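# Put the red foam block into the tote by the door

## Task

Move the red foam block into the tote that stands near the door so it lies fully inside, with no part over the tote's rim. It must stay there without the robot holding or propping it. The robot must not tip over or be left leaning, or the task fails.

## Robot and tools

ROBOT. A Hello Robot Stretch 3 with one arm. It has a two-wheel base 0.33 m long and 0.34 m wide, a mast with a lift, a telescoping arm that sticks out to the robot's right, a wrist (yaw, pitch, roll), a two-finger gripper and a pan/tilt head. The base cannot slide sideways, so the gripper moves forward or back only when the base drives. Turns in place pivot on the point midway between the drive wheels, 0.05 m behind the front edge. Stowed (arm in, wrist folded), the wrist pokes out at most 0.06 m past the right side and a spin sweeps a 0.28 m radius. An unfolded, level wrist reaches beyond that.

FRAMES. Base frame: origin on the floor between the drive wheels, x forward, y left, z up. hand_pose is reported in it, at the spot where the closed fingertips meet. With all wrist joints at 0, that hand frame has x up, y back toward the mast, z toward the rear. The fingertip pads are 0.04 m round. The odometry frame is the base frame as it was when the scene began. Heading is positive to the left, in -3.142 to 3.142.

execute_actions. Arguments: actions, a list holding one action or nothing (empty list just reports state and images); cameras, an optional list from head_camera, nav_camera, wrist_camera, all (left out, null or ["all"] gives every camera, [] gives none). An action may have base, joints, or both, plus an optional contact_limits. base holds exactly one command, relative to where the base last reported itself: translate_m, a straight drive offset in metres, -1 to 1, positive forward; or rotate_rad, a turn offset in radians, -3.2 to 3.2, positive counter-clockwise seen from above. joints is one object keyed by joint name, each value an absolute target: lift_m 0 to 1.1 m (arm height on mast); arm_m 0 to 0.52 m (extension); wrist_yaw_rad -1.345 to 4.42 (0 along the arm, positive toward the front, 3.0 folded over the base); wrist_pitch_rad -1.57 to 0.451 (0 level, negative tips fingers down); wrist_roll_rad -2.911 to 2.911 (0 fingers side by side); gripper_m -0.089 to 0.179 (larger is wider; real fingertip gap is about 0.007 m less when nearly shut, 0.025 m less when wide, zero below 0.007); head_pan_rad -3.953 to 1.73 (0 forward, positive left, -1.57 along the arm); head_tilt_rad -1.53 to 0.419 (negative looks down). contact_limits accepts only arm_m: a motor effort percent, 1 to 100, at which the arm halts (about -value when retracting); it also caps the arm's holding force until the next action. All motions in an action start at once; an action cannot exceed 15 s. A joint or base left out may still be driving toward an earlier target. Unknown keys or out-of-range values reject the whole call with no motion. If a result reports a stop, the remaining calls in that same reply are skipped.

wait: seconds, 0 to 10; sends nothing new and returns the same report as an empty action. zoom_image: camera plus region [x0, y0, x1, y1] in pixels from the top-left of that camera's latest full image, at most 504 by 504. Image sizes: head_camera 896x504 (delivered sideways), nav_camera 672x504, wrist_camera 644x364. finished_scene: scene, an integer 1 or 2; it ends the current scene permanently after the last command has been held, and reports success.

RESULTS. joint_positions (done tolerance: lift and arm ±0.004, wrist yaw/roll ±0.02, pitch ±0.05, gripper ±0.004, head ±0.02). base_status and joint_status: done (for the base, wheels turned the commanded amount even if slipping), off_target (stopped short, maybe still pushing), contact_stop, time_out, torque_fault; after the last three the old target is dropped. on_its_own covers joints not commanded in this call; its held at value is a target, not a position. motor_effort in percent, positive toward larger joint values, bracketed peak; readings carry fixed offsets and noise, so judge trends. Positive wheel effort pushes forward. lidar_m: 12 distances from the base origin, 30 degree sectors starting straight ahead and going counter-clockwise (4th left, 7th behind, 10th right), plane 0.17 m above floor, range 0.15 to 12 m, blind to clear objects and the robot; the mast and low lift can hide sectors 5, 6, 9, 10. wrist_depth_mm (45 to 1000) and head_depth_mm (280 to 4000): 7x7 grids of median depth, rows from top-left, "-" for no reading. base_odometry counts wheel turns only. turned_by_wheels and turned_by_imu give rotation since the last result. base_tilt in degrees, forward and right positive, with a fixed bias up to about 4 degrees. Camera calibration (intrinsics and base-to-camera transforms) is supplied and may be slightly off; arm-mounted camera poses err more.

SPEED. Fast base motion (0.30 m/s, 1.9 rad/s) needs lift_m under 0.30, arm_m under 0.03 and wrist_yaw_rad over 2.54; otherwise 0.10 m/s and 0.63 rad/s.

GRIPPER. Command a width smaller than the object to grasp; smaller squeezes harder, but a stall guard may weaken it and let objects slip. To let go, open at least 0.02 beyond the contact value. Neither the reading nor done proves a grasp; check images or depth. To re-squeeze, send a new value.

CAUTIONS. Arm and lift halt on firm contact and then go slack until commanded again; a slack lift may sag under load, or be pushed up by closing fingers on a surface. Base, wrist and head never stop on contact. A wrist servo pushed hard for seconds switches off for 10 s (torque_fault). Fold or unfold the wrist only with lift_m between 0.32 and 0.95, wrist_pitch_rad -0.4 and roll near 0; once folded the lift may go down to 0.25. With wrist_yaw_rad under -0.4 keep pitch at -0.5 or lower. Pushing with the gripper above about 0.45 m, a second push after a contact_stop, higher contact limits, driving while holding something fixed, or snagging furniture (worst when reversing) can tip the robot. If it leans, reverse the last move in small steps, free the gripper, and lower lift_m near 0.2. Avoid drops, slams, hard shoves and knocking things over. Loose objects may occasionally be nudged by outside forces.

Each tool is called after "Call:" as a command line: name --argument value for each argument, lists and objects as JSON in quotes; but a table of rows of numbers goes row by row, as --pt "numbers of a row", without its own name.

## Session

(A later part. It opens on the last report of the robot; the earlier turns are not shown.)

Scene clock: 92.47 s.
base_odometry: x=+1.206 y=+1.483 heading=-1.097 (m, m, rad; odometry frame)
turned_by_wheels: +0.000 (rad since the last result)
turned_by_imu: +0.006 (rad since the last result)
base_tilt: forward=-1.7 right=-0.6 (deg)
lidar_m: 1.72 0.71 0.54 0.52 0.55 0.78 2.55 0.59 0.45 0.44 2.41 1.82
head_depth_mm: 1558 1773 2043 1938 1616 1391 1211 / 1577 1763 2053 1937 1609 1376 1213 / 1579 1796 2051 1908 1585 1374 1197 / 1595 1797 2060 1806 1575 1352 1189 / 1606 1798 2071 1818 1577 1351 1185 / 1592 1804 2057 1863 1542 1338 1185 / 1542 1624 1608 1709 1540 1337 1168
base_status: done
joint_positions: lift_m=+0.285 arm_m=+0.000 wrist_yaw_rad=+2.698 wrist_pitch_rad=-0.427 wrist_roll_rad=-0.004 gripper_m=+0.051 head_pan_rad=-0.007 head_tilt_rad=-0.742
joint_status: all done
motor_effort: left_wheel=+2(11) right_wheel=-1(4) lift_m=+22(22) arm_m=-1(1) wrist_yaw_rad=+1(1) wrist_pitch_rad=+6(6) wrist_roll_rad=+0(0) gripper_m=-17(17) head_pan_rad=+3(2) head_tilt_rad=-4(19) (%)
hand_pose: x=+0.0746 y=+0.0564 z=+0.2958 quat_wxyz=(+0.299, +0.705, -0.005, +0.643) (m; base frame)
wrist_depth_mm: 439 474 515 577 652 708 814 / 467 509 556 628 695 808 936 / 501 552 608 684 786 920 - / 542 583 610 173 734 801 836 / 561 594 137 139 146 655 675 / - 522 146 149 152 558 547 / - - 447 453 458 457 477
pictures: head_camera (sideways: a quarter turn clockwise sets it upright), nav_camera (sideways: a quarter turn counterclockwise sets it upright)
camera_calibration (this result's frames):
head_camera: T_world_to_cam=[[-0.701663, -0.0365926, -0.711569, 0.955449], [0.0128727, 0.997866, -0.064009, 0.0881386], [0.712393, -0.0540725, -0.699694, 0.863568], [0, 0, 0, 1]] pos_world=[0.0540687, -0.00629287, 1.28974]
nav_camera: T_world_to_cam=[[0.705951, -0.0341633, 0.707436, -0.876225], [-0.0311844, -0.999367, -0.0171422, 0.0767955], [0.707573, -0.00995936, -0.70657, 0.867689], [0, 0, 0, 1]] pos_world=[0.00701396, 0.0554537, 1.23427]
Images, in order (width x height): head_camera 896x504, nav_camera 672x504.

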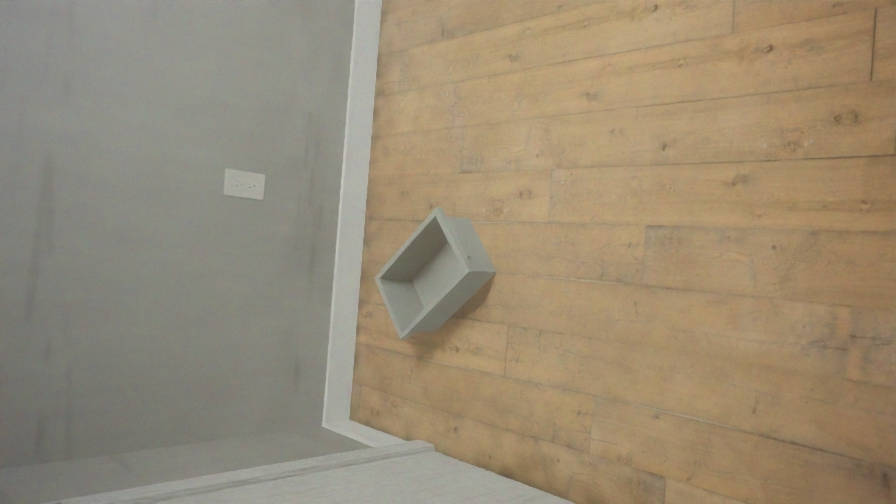

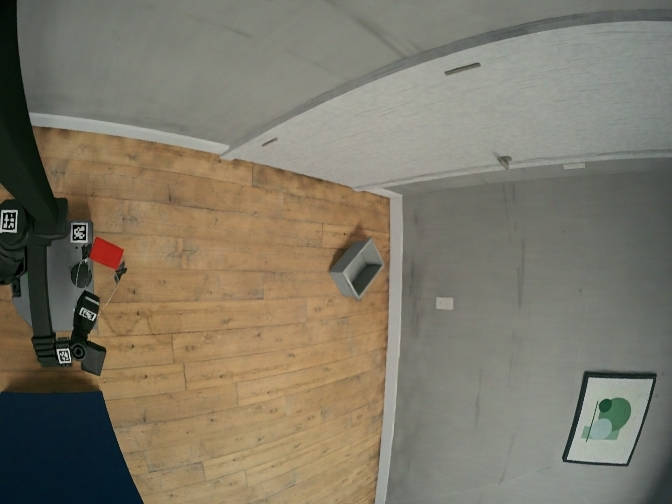

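Call:
execute_actions --actions '[{"base": {"translate_m": 0.81}, "joints": {"head_tilt_rad": -1.1}}]' --cameras '["nav_camera", "head_camera"]'

Scene clock: 98.47 s.
base_odometry: x=+1.576 y=+0.763 heading=-1.097 (m, m, rad; odometry frame)
turned_by_wheels: +0.000 (rad since the last result)
turned_by_imu: +0.004 (rad since the last result)
base_tilt: forward=-1.6 right=-0.4 (deg)
lidar_m: 0.97 0.62 0.47 0.46 0.49 0.72 2.41 0.90 1.15 2.99 1.30 0.99
head_depth_mm: 970 1177 1490 1469 1342 1234 1152 / 977 1184 1484 1459 1327 1233 1138 / 978 1196 1504 1441 1323 1222 1171 / 997 1203 1512 1394 1303 1224 - / 1002 1222 1512 1378 1310 1212 - / 1008 1232 1491 1417 1304 1197 - / 1025 1244 1475 1397 1286 1195 1114
base_status: done
joint_positions: lift_m=+0.285 arm_m=+0.000 wrist_yaw_rad=+2.698 wrist_pitch_rad=-0.427 wrist_roll_rad=-0.004 gripper_m=+0.051 head_pan_rad=-0.007 head_tilt_rad=-1.087
joint_status: all done
motor_effort: left_wheel=+1(11) right_wheel=-1(4) lift_m=+22(22) arm_m=-1(1) wrist_yaw_rad=+2(1) wrist_pitch_rad=+6(6) wrist_roll_rad=+0(1) gripper_m=-17(17) head_pan_rad=+2(2) head_tilt_rad=-5(25) (%)
hand_pose: x=+0.0746 y=+0.0564 z=+0.2958 quat_wxyz=(+0.299, +0.705, -0.005, +0.643) (m; base frame)
wrist_depth_mm: 390 426 469 521 586 649 744 / 409 451 500 564 631 766 809 / 448 488 539 620 695 812 808 / 484 525 552 173 761 824 793 / 521 562 137 140 146 651 526 / - 512 146 149 152 548 507 / - - 449 453 457 457 425
pictures: head_camera (sideways: a quarter turn clockwise sets it upright), nav_camera (sideways: a quarter turn counterclockwise sets it upright)
camera_calibration (this result's frames):
head_camera: T_world_to_cam=[[-0.901295, -0.0352952, -0.431766, 0.592135], [-0.00923976, 0.998015, -0.0622963, 0.0860152], [0.433108, -0.052158, -0.899832, 1.12547], [0, 0, 0, 1]] pos_world=[0.0470353, -0.00624289, 1.27375]
nav_camera: T_world_to_cam=[[0.903905, -0.0354492, 0.426262, -0.511118], [-0.0354896, -0.999339, -0.00785079, 0.0647196], [0.426258, -0.0080315, -0.904566, 1.12681], [0, 0, 0, 1]] pos_world=[-0.0160123, 0.0556081, 1.23765]
Images, in order (width x height): head_camera 896x504, nav_camera 672x504.

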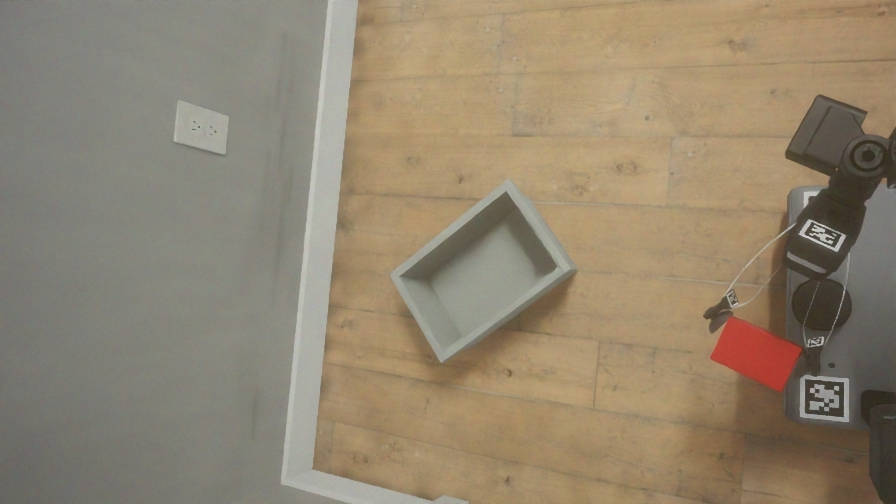

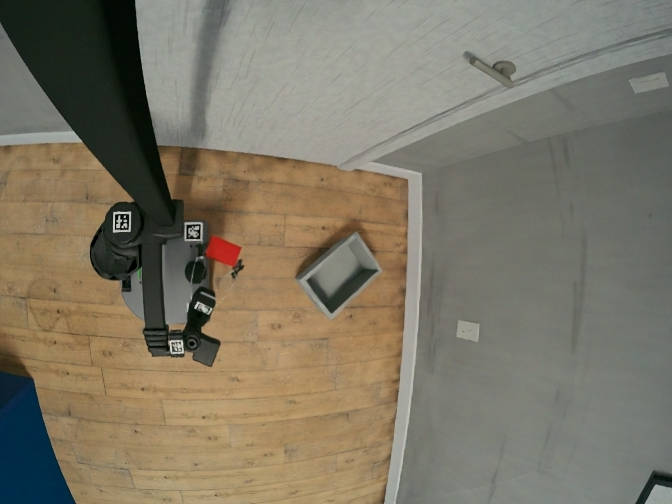

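Call:
zoom_image --camera "head_camera" --region '[380, 165, 590, 375]'

Call:
zoom_image --camera "head_camera" --region '[680, 260, 860, 420]'

Region (380, 165, 590, 375) of head_camera's 896x504 image, scaled by 2.400, with more detail than that image has.

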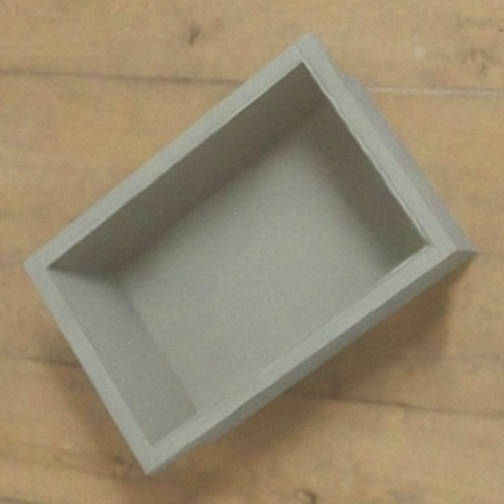

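Region (680, 260, 860, 420) of head_camera's 896x504 image, scaled by 2.800, with more detail than that image has.

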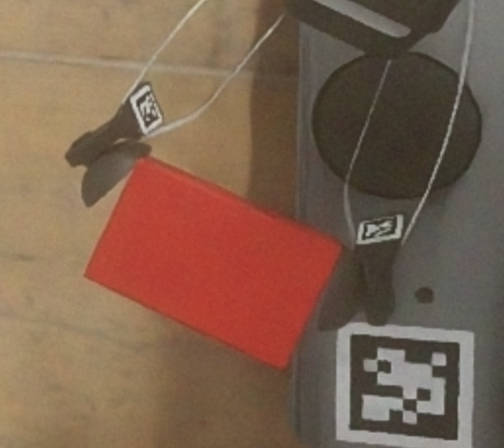

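Call:
execute_actions --actions '[{"base": {"rotate_rad": 1.40}, "joints": {"head_pan_rad": -1.45, "head_tilt_rad": -1.05}}]' --cameras '["nav_camera", "head_camera"]'

Call:
execute_actions --actions '[{"joints": {"lift_m": 0.42, "wrist_yaw_rad": 2.376, "arm_m": 0.16}, "contact_limits": {"arm_m": 18}}]' --cameras '["head_camera"]'

Call:
execute_actions --actions '[{"joints": {"arm_m": 0.46, "wrist_pitch_rad": -1.52}, "contact_limits": {"arm_m": 18}}]' --cameras '["head_camera", "wrist_camera"]'

Scene clock: 101.43 s.
base_odometry: x=+1.576 y=+0.763 heading=+0.303 (m, m, rad; odometry frame)
turned_by_wheels: +1.400 (rad since the last result)
turned_by_imu: +1.409 (rad since the last result)
base_tilt: forward=-1.6 right=-0.3 (deg)
lidar_m: 0.46 0.47 0.61 1.30 0.90 0.97 2.06 1.58 1.04 0.97 0.73 0.50
head_depth_mm: 964 1161 1458 1506 1365 1247 1141 / 968 1168 1453 1482 1345 1241 1149 / 973 1175 1472 1483 1324 1254 - / 977 1174 1477 1447 1318 1249 - / 978 1183 1493 1418 1306 1215 1120 / 982 1182 1486 1442 1316 1202 1119 / 988 1189 1483 1434 1311 1199 1113
base_status: done
joint_positions: lift_m=+0.285 arm_m=+0.000 wrist_yaw_rad=+2.698 wrist_pitch_rad=-0.427 wrist_roll_rad=-0.004 gripper_m=+0.051 head_pan_rad=-1.443 head_tilt_rad=-1.050
joint_status: all done
motor_effort: left_wheel=-2(9) right_wheel=+1(6) lift_m=+22(22) arm_m=-1(1) wrist_yaw_rad=+1(1) wrist_pitch_rad=+6(6) wrist_roll_rad=+0(0) gripper_m=-17(18) head_pan_rad=-5(42) head_tilt_rad=+1(4) (%)
hand_pose: x=+0.0746 y=+0.0564 z=+0.2958 quat_wxyz=(+0.299, +0.705, -0.005, +0.643) (m; base frame)
wrist_depth_mm: - - - 781 555 412 347 / - - - 834 576 430 357 / 928 962 980 872 618 460 372 / 712 729 686 172 565 475 382 / 582 612 137 139 146 490 395 / - 530 147 149 152 504 410 / - - 440 449 454 453 427
pictures: head_camera (sideways: a quarter turn clockwise sets it upright), nav_camera (sideways: a quarter turn counterclockwise sets it upright)
camera_calibration (this result's frames):
head_camera: T_world_to_cam=[[-0.153843, 0.871974, -0.464752, 0.630541], [0.988038, 0.140826, -0.0628423, 0.0806455], [0.0106522, -0.46886, -0.883208, 1.10644], [0, 0, 0, 1]] pos_world=[0.00553724, -0.042405, 1.27533]
nav_camera: T_world_to_cam=[[0.0841145, -0.884256, 0.459365, -0.549236], [-0.99502, -0.0992789, -0.00890875, 0.0719505], [0.0534829, -0.456328, -0.888203, 1.10782], [0, 0, 0, 1]] pos_world=[0.0585413, 0.0270088, 1.23691]
Images, in order (width x height): head_camera 896x504, nav_camera 672x504.

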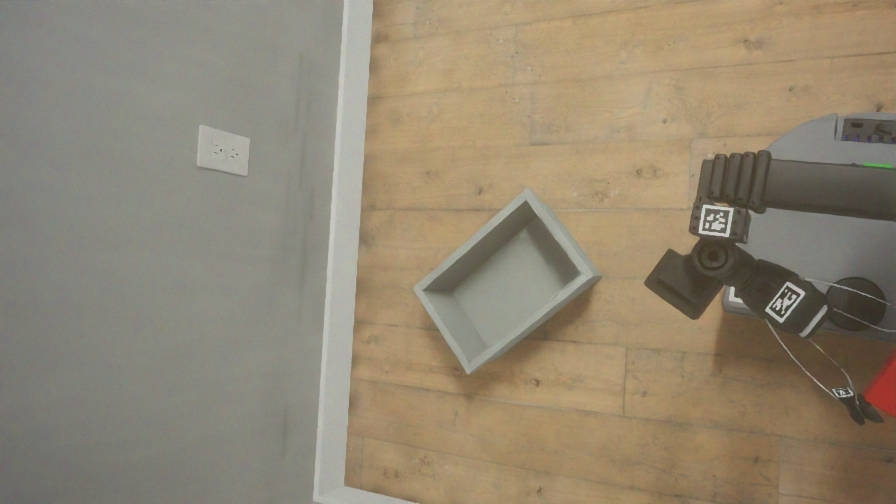

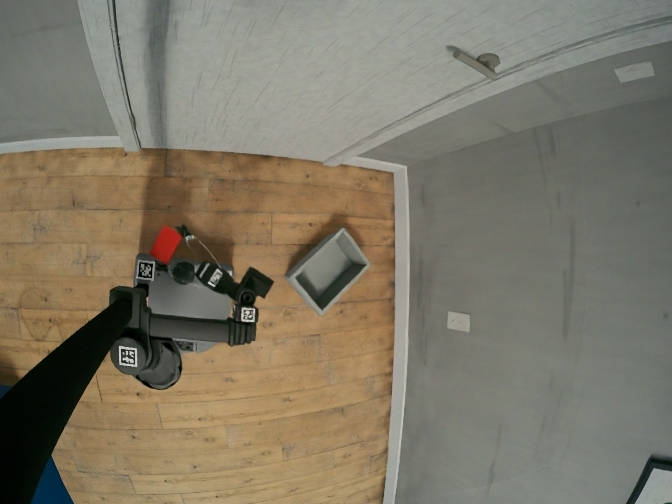

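Scene clock: 103.87 s.
base_odometry: x=+1.576 y=+0.763 heading=+0.303 (m, m, rad; odometry frame)
turned_by_wheels: +0.000 (rad since the last result)
turned_by_imu: -0.001 (rad since the last result)
base_tilt: forward=-1.5 right=-0.3 (deg)
lidar_m: 0.46 0.47 0.61 1.30 0.90 0.97 2.06 1.58 1.05 0.97 0.73 0.50
head_depth_mm: 965 1163 1448 1503 1368 1245 1149 / 966 1160 1470 1491 1357 1238 1140 / 969 1178 1472 1490 1322 1262 - / 977 1175 1482 1487 1312 1238 - / 977 1182 1472 1428 1339 1229 1128 / 985 1184 1489 1446 1321 786 1113 / 982 1189 1477 1443 1312 1194 1108
base_status: not commanded
joint_positions: lift_m=+0.420 arm_m=+0.160 wrist_yaw_rad=+2.378 wrist_pitch_rad=-0.427 wrist_roll_rad=-0.004 gripper_m=+0.051 head_pan_rad=-1.443 head_tilt_rad=-1.050
joint_status: all done
motor_effort: left_wheel=-2(2) right_wheel=+1(2) lift_m=+31(30) arm_m=+3(4) wrist_yaw_rad=-1(4) wrist_pitch_rad=+6(6) wrist_roll_rad=+0(0) gripper_m=-17(17) head_pan_rad=-4(5) head_tilt_rad=+1(1) (%)
contact_limits: arm_m 18 (drawing in: default 14, maximum 24; extending or still: default 22, maximum 35)
hand_pose: x=+0.1331 y=-0.1435 z=+0.4304 quat_wxyz=(+0.397, +0.696, -0.117, +0.587) (m; base frame)
wrist_depth_mm: - 858 670 511 430 365 322 / - 988 726 545 451 389 333 / - - 786 602 485 406 353 / 954 996 778 171 490 440 371 / 792 793 137 139 146 468 395 / 666 691 146 150 151 473 413 / 585 581 581 598 605 550 439
pictures: head_camera (sideways: a quarter turn clockwise sets it upright)
camera_calibration (this result's frames):
head_camera: T_world_to_cam=[[-0.153683, 0.872002, -0.464752, 0.63054], [0.988064, 0.140645, -0.0628423, 0.0806453], [0.0105664, -0.468862, -0.883208, 1.10644], [0, 0, 0, 1]] pos_world=[0.00552948, -0.0424049, 1.27533]
Images, in order (width x height): head_camera 896x504.

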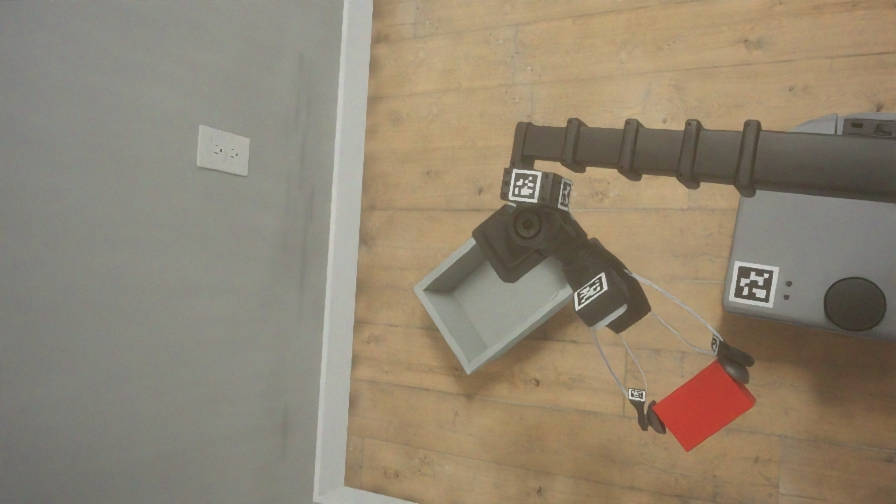

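Scene clock: 107.30 s.
base_odometry: x=+1.576 y=+0.763 heading=+0.303 (m, m, rad; odometry frame)
turned_by_wheels: +0.000 (rad since the last result)
turned_by_imu: -0.001 (rad since the last result)
base_tilt: forward=-1.5 right=-0.3 (deg)
lidar_m: 0.46 0.47 0.61 1.30 0.90 0.97 2.07 1.57 1.05 0.97 0.73 0.50
head_depth_mm: 965 1163 1453 1480 1365 1237 1145 / 965 1161 1435 1481 1346 1232 1143 / 973 1174 1356 1455 1324 1248 - / 974 1183 1471 1390 1322 1234 - / 976 1173 1480 1420 1301 1220 1129 / 982 1187 1493 1448 1313 1210 1111 / 988 1188 1488 1437 1298 1202 1102
base_status: not commanded
joint_positions: lift_m=+0.420 arm_m=+0.460 wrist_yaw_rad=+2.378 wrist_pitch_rad=-1.516 wrist_roll_rad=-0.004 gripper_m=+0.051 head_pan_rad=-1.443 head_tilt_rad=-1.050
joint_status: all done
motor_effort: left_wheel=-2(2) right_wheel=+1(1) lift_m=+30(30) arm_m=+3(0) wrist_yaw_rad=-1(1) wrist_pitch_rad=-2(6) wrist_roll_rad=+0(0) gripper_m=-17(17) head_pan_rad=-4(4) head_tilt_rad=-1(0) (%)
contact_limits: arm_m 18 (drawing in: default 14, maximum 24; extending or still: default 22, maximum 35)
hand_pose: x=-0.0281 y=-0.6120 z=+0.3013 quat_wxyz=(+0.642, +0.657, +0.261, +0.297) (m; base frame)
wrist_depth_mm: 441 445 348 376 369 453 451 / 442 448 445 445 450 449 467 / 451 460 453 451 454 460 470 / 455 458 341 172 348 462 467 / 457 469 137 139 147 468 476 / 468 474 146 149 152 477 437 / 477 481 483 480 496 493 402
pictures: head_camera (sideways: a quarter turn clockwise sets it upright), wrist_camera
camera_calibration (this result's frames):
head_camera: T_world_to_cam=[[-0.153679, 0.872003, -0.464752, 0.63054], [0.988064, 0.14064, -0.0628423, 0.0806453], [0.0105641, -0.468862, -0.883208, 1.10644], [0, 0, 0, 1]] pos_world=[0.00552928, -0.0424049, 1.27533]
wrist_camera: T_world_to_cam=[[0.751077, -0.659318, 0.0344036, -0.401773], [-0.657664, -0.742582, 0.126689, -0.482649], [-0.0579811, -0.117779, -0.991346, 0.389726], [0, 0, 0, 1]] pos_world=[0.0069377, -0.577401, 0.461322]
Images, in order (width x height): head_camera 896x504, wrist_camera 644x364.

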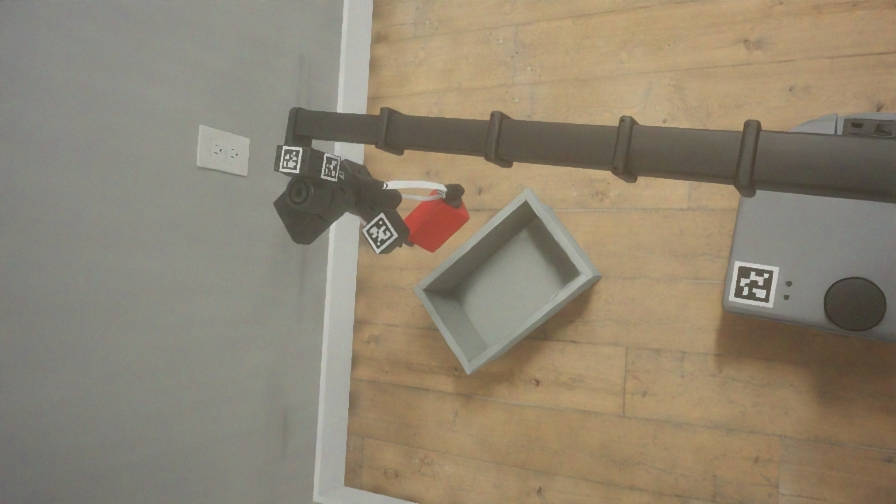

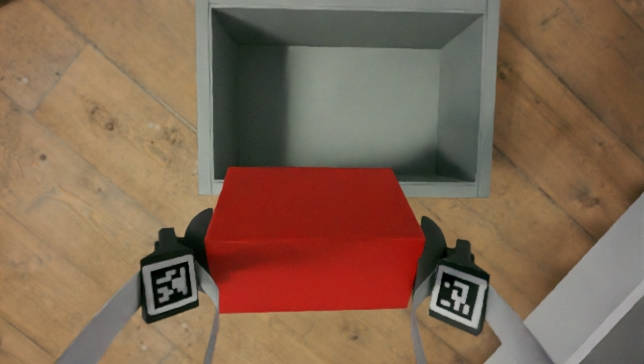

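Call:
execute_actions --actions '[{"base": {"translate_m": 0.088}, "joints": {"arm_m": 0.422, "lift_m": 0.335}, "contact_limits": {"arm_m": 18}}]' --cameras '["head_camera", "wrist_camera"]'

Scene clock: 110.00 s.
base_odometry: x=+1.660 y=+0.789 heading=+0.303 (m, m, rad; odometry frame)
turned_by_wheels: +0.000 (rad since the last result)
turned_by_imu: +0.000 (rad since the last result)
base_tilt: forward=-1.6 right=-0.4 (deg)
lidar_m: 0.38 0.38 0.50 1.06 0.96 0.98 2.10 1.56 1.04 0.96 0.61 0.40
head_depth_mm: 951 1148 1441 1500 1355 1241 1148 / 954 1152 1440 1477 1361 1231 1150 / 959 1160 1400 1451 1331 1245 - / 961 1162 1458 1417 1312 1232 - / 967 1169 1461 1458 1324 1216 1129 / 969 1171 1480 1442 1313 1211 1106 / 970 1172 1366 1378 1298 1195 1107
base_status: done
joint_positions: lift_m=+0.335 arm_m=+0.422 wrist_yaw_rad=+2.378 wrist_pitch_rad=-1.516 wrist_roll_rad=-0.004 gripper_m=+0.051 head_pan_rad=-1.443 head_tilt_rad=-1.050
joint_status: all done
motor_effort: left_wheel=-2(2) right_wheel=+1(4) lift_m=+22(28) arm_m=-1(0) wrist_yaw_rad=-1(2) wrist_pitch_rad=-2(2) wrist_roll_rad=+0(0) gripper_m=-18(17) head_pan_rad=-4(4) head_tilt_rad=+0(1) (%)
contact_limits: arm_m 18 (drawing in: default 14, maximum 24; extending or still: default 22, maximum 35)
hand_pose: x=-0.0281 y=-0.5746 z=+0.2167 quat_wxyz=(+0.642, +0.657, +0.261, +0.297) (m; base frame)
wrist_depth_mm: 362 358 360 365 366 368 374 / 364 267 284 273 268 371 380 / 370 289 368 373 377 379 379 / 373 291 370 172 337 380 387 / 372 271 136 140 146 381 394 / 381 383 146 150 153 391 407 / 386 392 392 391 401 406 401
pictures: head_camera (sideways: a quarter turn clockwise sets it upright), wrist_camera
camera_calibration (this result's frames):
head_camera: T_world_to_cam=[[-0.153611, 0.872014, -0.464752, 0.63054], [0.988075, 0.140564, -0.0628423, 0.0806453], [0.0105279, -0.468863, -0.883208, 1.10644], [0, 0, 0, 1]] pos_world=[0.005526, -0.0424048, 1.27533]
wrist_camera: T_world_to_cam=[[0.751082, -0.659313, 0.0343946, -0.374187], [-0.657646, -0.742563, 0.126896, -0.444238], [-0.0581237, -0.117928, -0.99132, 0.310206], [0, 0, 0, 1]] pos_world=[0.00692371, -0.539998, 0.376755]
Images, in order (width x height): head_camera 896x504, wrist_camera 644x364.

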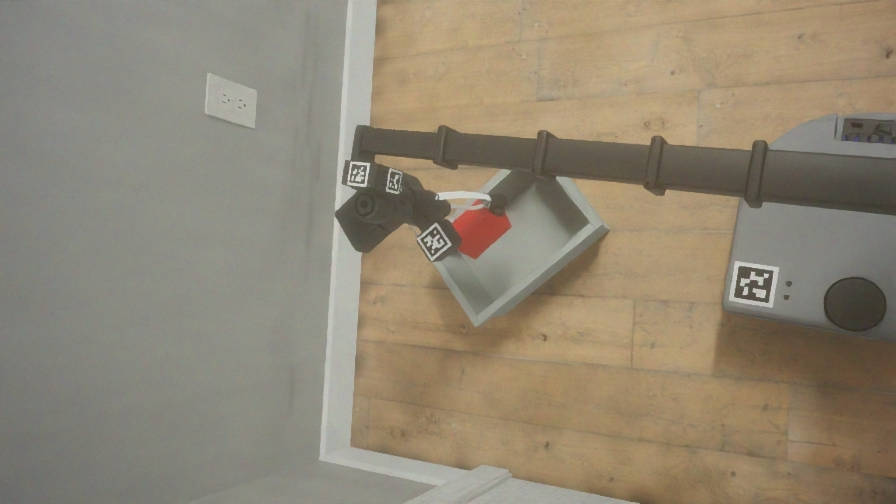

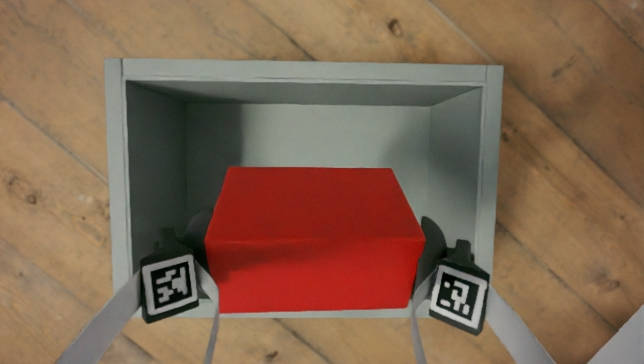

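Call:
execute_actions --actions '[{"joints": {"lift_m": 0.182}}]' --cameras '["head_camera", "wrist_camera"]'

Scene clock: 115.73 s.
base_odometry: x=+1.660 y=+0.789 heading=+0.303 (m, m, rad; odometry frame)
turned_by_wheels: +0.000 (rad since the last result)
turned_by_imu: -0.001 (rad since the last result)
base_tilt: forward=-1.6 right=-0.4 (deg)
lidar_m: 0.38 0.38 0.50 1.06 0.96 0.98 2.09 1.56 1.03 0.96 0.61 0.40
head_depth_mm: 950 1150 1435 1501 1356 1245 1148 / 960 1150 1442 1490 1348 1238 1148 / 962 1154 1462 1485 1326 1231 - / 957 1169 1475 1423 1304 1233 - / 966 1172 1471 1444 1318 1223 1127 / 968 1170 1476 1443 1317 1204 1112 / 977 1174 1369 1370 1297 1197 1107
base_status: not commanded
joint_positions: lift_m=+0.182 arm_m=+0.422 wrist_yaw_rad=+2.378 wrist_pitch_rad=-1.516 wrist_roll_rad=-0.004 gripper_m=+0.051 head_pan_rad=-1.443 head_tilt_rad=-1.050
joint_status: all done
motor_effort: left_wheel=-1(2) right_wheel=+1(1) lift_m=+22(23) arm_m=-1(1) wrist_yaw_rad=-1(1) wrist_pitch_rad=-2(2) wrist_roll_rad=+1(0) gripper_m=-17(17) head_pan_rad=-4(4) head_tilt_rad=+0(1) (%)
hand_pose: x=-0.0281 y=-0.5746 z=+0.0637 quat_wxyz=(+0.642, +0.657, +0.261, +0.297) (m; base frame)
wrist_depth_mm: 143 142 140 140 138 137 134 / 188 217 216 218 220 203 153 / 189 218 218 219 222 221 151 / 190 222 220 172 225 222 151 / 191 224 137 139 146 224 151 / 192 224 147 149 152 208 151 / 187 204 211 211 212 194 150
pictures: head_camera (sideways: a quarter turn clockwise sets it upright), wrist_camera
camera_calibration (this result's frames):
head_camera: T_world_to_cam=[[-0.153611, 0.872014, -0.464752, 0.63054], [0.988075, 0.140564, -0.0628423, 0.0806453], [0.0105278, -0.468863, -0.883208, 1.10644], [0, 0, 0, 1]] pos_world=[0.00552599, -0.0424048, 1.27533]
wrist_camera: T_world_to_cam=[[0.751082, -0.659313, 0.0343946, -0.368923], [-0.657646, -0.742563, 0.126895, -0.424822], [-0.0581237, -0.117928, -0.99132, 0.158541], [0, 0, 0, 1]] pos_world=[0.00692372, -0.539996, 0.223762]
Images, in order (width x height): head_camera 896x504, wrist_camera 644x364.

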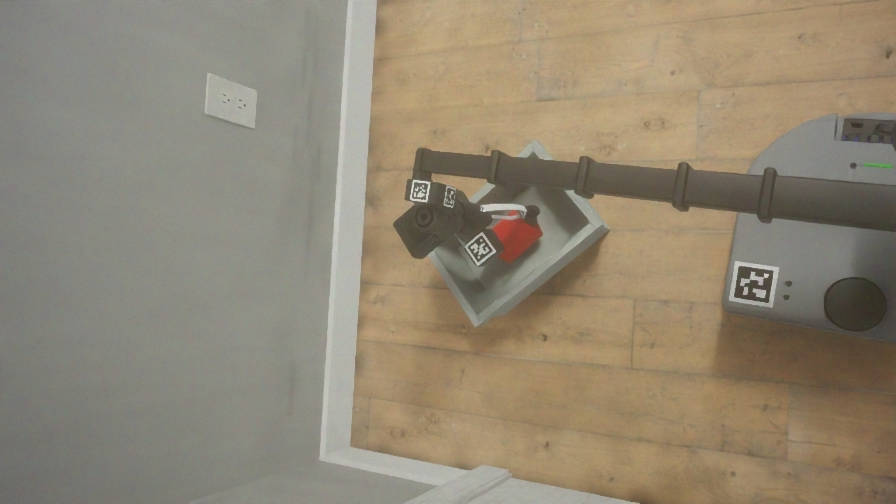

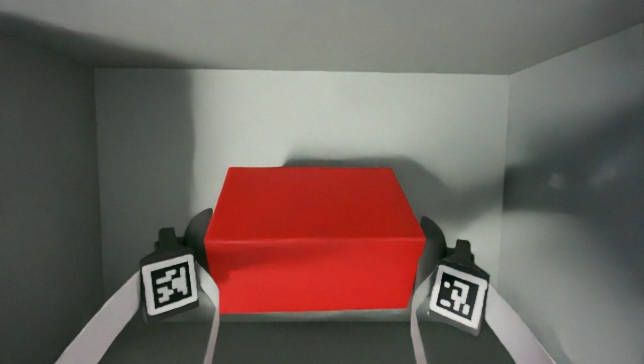

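Call:
execute_actions --actions '[{"joints": {"lift_m": 0.174}}]' --cameras '["wrist_camera"]'

Scene clock: 116.63 s.
base_odometry: x=+1.660 y=+0.789 heading=+0.303 (m, m, rad; odometry frame)
turned_by_wheels: +0.000 (rad since the last result)
turned_by_imu: +0.000 (rad since the last result)
base_tilt: forward=-1.8 right=-0.4 (deg)
lidar_m: 0.37 0.38 0.50 1.06 0.96 0.98 2.09 1.56 1.03 0.96 0.61 0.41
head_depth_mm: 955 1150 1442 1502 1370 1245 1144 / 960 1153 1452 1486 1346 1227 1150 / 965 1161 1449 1490 1327 1240 - / 962 1163 1445 1436 1296 1247 - / 970 1170 1469 1453 1312 1218 1130 / 971 1166 1479 1447 1324 1205 1118 / 970 1175 1394 1380 1298 1203 1114
base_status: not commanded
joint_positions: lift_m=+0.174 arm_m=+0.422 wrist_yaw_rad=+2.378 wrist_pitch_rad=-1.516 wrist_roll_rad=-0.004 gripper_m=+0.051 head_pan_rad=-1.443 head_tilt_rad=-1.050
joint_status: all done
motor_effort: left_wheel=-2(1) right_wheel=+1(1) lift_m=+22(22) arm_m=-1(1) wrist_yaw_rad=-1(2) wrist_pitch_rad=-2(2) wrist_roll_rad=+0(0) gripper_m=-18(18) head_pan_rad=-4(4) head_tilt_rad=+1(1) (%)
hand_pose: x=-0.0281 y=-0.5746 z=+0.0557 quat_wxyz=(+0.642, +0.657, +0.261, +0.297) (m; base frame)
wrist_depth_mm: 143 141 141 139 138 136 135 / 187 208 209 211 212 204 151 / 191 209 211 215 215 214 152 / 190 212 212 173 217 217 152 / 191 216 137 139 147 219 151 / 192 217 147 150 153 208 150 / 187 204 209 212 214 196 150
pictures: wrist_camera
camera_calibration (this result's frames):
wrist_camera: T_world_to_cam=[[0.751081, -0.659313, 0.0343946, -0.368647], [-0.657646, -0.742563, 0.126895, -0.423805], [-0.0581237, -0.117928, -0.99132, 0.150598], [0, 0, 0, 1]] pos_world=[0.00692372, -0.539995, 0.215749]
Images, in order (width x height): wrist_camera 644x364.

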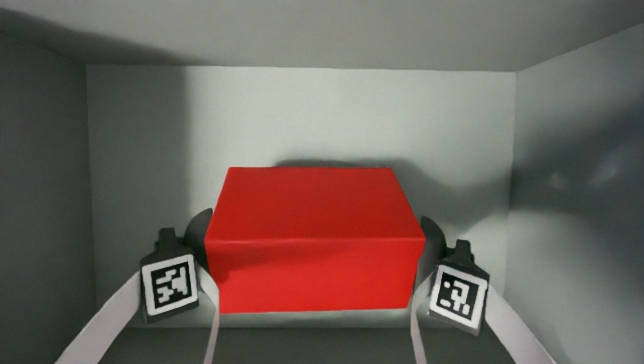

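Call:
execute_actions --actions '[{"joints": {"gripper_m": 0.135}}]' --cameras '["wrist_camera", "head_camera"]'

Scene clock: 118.10 s.
base_odometry: x=+1.660 y=+0.789 heading=+0.303 (m, m, rad; odometry frame)
turned_by_wheels: +0.000 (rad since the last result)
turned_by_imu: +0.000 (rad since the last result)
base_tilt: forward=-1.7 right=-0.4 (deg)
lidar_m: 0.37 0.38 0.50 1.06 0.96 0.98 2.10 1.56 1.03 0.96 0.61 0.40
head_depth_mm: 957 1152 1447 1503 1357 1247 1151 / 963 1159 1445 1494 1356 1240 1147 / 961 1154 1455 1482 1332 1240 - / 963 1163 1463 1431 1303 1234 - / 966 1163 1461 1468 1326 1216 1126 / 970 1164 1479 1446 1316 1208 1115 / 971 1174 1377 1378 1290 1197 1108
base_status: not commanded
joint_positions: lift_m=+0.174 arm_m=+0.422 wrist_yaw_rad=+2.378 wrist_pitch_rad=-1.516 wrist_roll_rad=-0.004 gripper_m=+0.135 head_pan_rad=-1.443 head_tilt_rad=-1.050
joint_status: all done
motor_effort: left_wheel=-1(2) right_wheel=+1(1) lift_m=+22(22) arm_m=-1(1) wrist_yaw_rad=-2(1) wrist_pitch_rad=-2(2) wrist_roll_rad=+0(0) gripper_m=+1(92) head_pan_rad=-4(5) head_tilt_rad=-1(1) (%)
hand_pose: x=-0.0281 y=-0.5746 z=+0.0557 quat_wxyz=(+0.642, +0.657, +0.261, +0.297) (m; base frame)
wrist_depth_mm: 143 141 140 140 138 137 134 / 188 208 210 211 211 203 151 / 192 210 212 212 214 215 152 / 192 214 156 156 216 218 151 / 192 216 215 158 160 209 151 / 186 - 220 221 222 - 151 / - 209 209 212 213 203 144
pictures: head_camera (sideways: a quarter turn clockwise sets it upright), wrist_camera
camera_calibration (this result's frames):
head_camera: T_world_to_cam=[[-0.153611, 0.872014, -0.464752, 0.63054], [0.988075, 0.140564, -0.0628423, 0.0806453], [0.0105279, -0.468863, -0.883208, 1.10644], [0, 0, 0, 1]] pos_world=[0.005526, -0.0424048, 1.27533]
wrist_camera: T_world_to_cam=[[0.751082, -0.659313, 0.0343946, -0.368646], [-0.657646, -0.742563, 0.126896, -0.423804], [-0.0581238, -0.117928, -0.99132, 0.150598], [0, 0, 0, 1]] pos_world=[0.00692371, -0.539994, 0.215749]
Images, in order (width x height): head_camera 896x504, wrist_camera 644x364.

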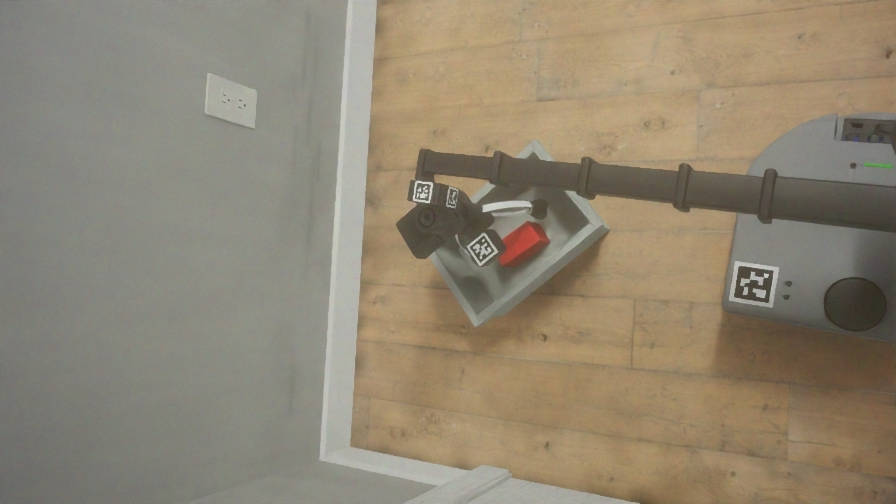

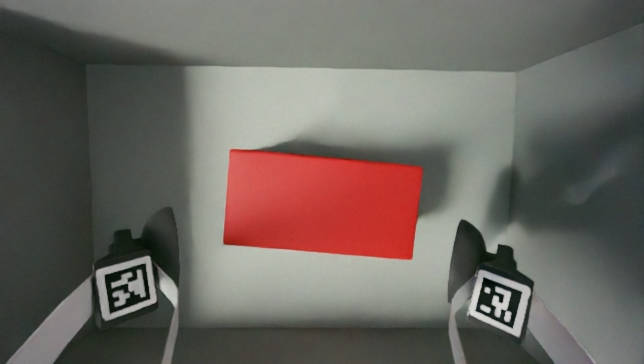

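The block is resting flat on the tote floor. Raising the gripper clear of the tote.

Call:
execute_actions --actions '[{"joints": {"lift_m": 0.33}}]' --cameras '["wrist_camera", "head_camera"]'

Scene clock: 120.47 s.
base_odometry: x=+1.660 y=+0.789 heading=+0.303 (m, m, rad; odometry frame)
turned_by_wheels: +0.000 (rad since the last result)
turned_by_imu: -0.001 (rad since the last result)
base_tilt: forward=-1.7 right=-0.3 (deg)
lidar_m: 0.37 0.38 0.50 1.06 0.96 0.98 2.10 1.56 1.03 0.96 0.61 0.41
head_depth_mm: 953 1145 1447 1499 1362 1246 1146 / 963 1147 1456 1490 1349 1237 1148 / 962 1154 1406 1472 1332 1239 - / 966 1167 1465 1427 1314 1225 - / 967 1170 1467 1451 1324 1212 1132 / 969 1168 1476 1447 1313 1200 1118 / 971 1174 1386 1372 1296 1203 1111
base_status: not commanded
joint_positions: lift_m=+0.330 arm_m=+0.422 wrist_yaw_rad=+2.378 wrist_pitch_rad=-1.516 wrist_roll_rad=-0.004 gripper_m=+0.135 head_pan_rad=-1.443 head_tilt_rad=-1.050
joint_status: all done
motor_effort: left_wheel=-2(2) right_wheel=+1(1) lift_m=+30(30) arm_m=-1(1) wrist_yaw_rad=-1(1) wrist_pitch_rad=-2(2) wrist_roll_rad=+0(0) gripper_m=+1(1) head_pan_rad=-5(4) head_tilt_rad=+1(0) (%)
hand_pose: x=-0.0281 y=-0.5746 z=+0.2113 quat_wxyz=(+0.642, +0.657, +0.261, +0.297) (m; base frame)
wrist_depth_mm: 357 357 357 359 360 365 368 / 360 248 278 275 270 361 370 / 368 290 361 368 367 374 375 / 370 294 371 310 371 380 382 / 376 281 377 378 377 386 389 / 378 - 294 293 297 - 396 / 389 381 386 389 394 400 397
pictures: head_camera (sideways: a quarter turn clockwise sets it upright), wrist_camera
camera_calibration (this result's frames):
head_camera: T_world_to_cam=[[-0.153612, 0.872015, -0.464752, 0.630539], [0.988075, 0.140564, -0.0628423, 0.0806453], [0.010528, -0.468863, -0.883208, 1.10644], [0, 0, 0, 1]] pos_world=[0.00552601, -0.0424048, 1.27533]
wrist_camera: T_world_to_cam=[[0.751081, -0.659313, 0.0343946, -0.373997], [-0.657646, -0.742563, 0.126896, -0.443546], [-0.0581238, -0.117928, -0.99132, 0.304829], [0, 0, 0, 1]] pos_world=[0.00692372, -0.539993, 0.371331]
Images, in order (width x height): head_camera 896x504, wrist_camera 644x364.

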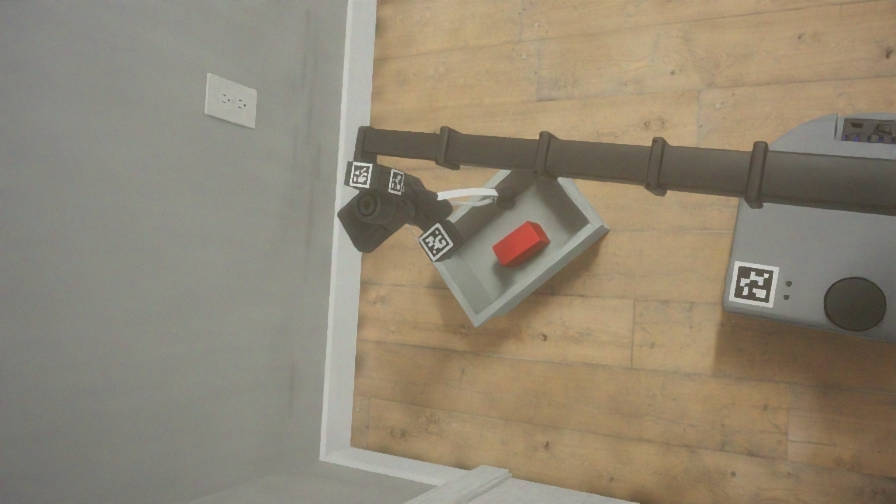

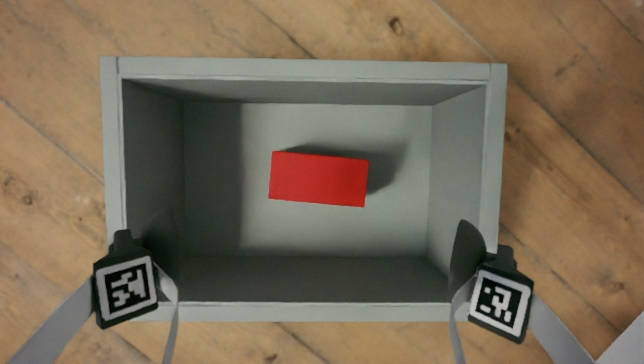

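The red block sits in the middle of the tote, the gripper is clear, and the robot is upright, so I'm ending the scene.

Call:
finished_scene --scene 2

The scene is finished: the task was done.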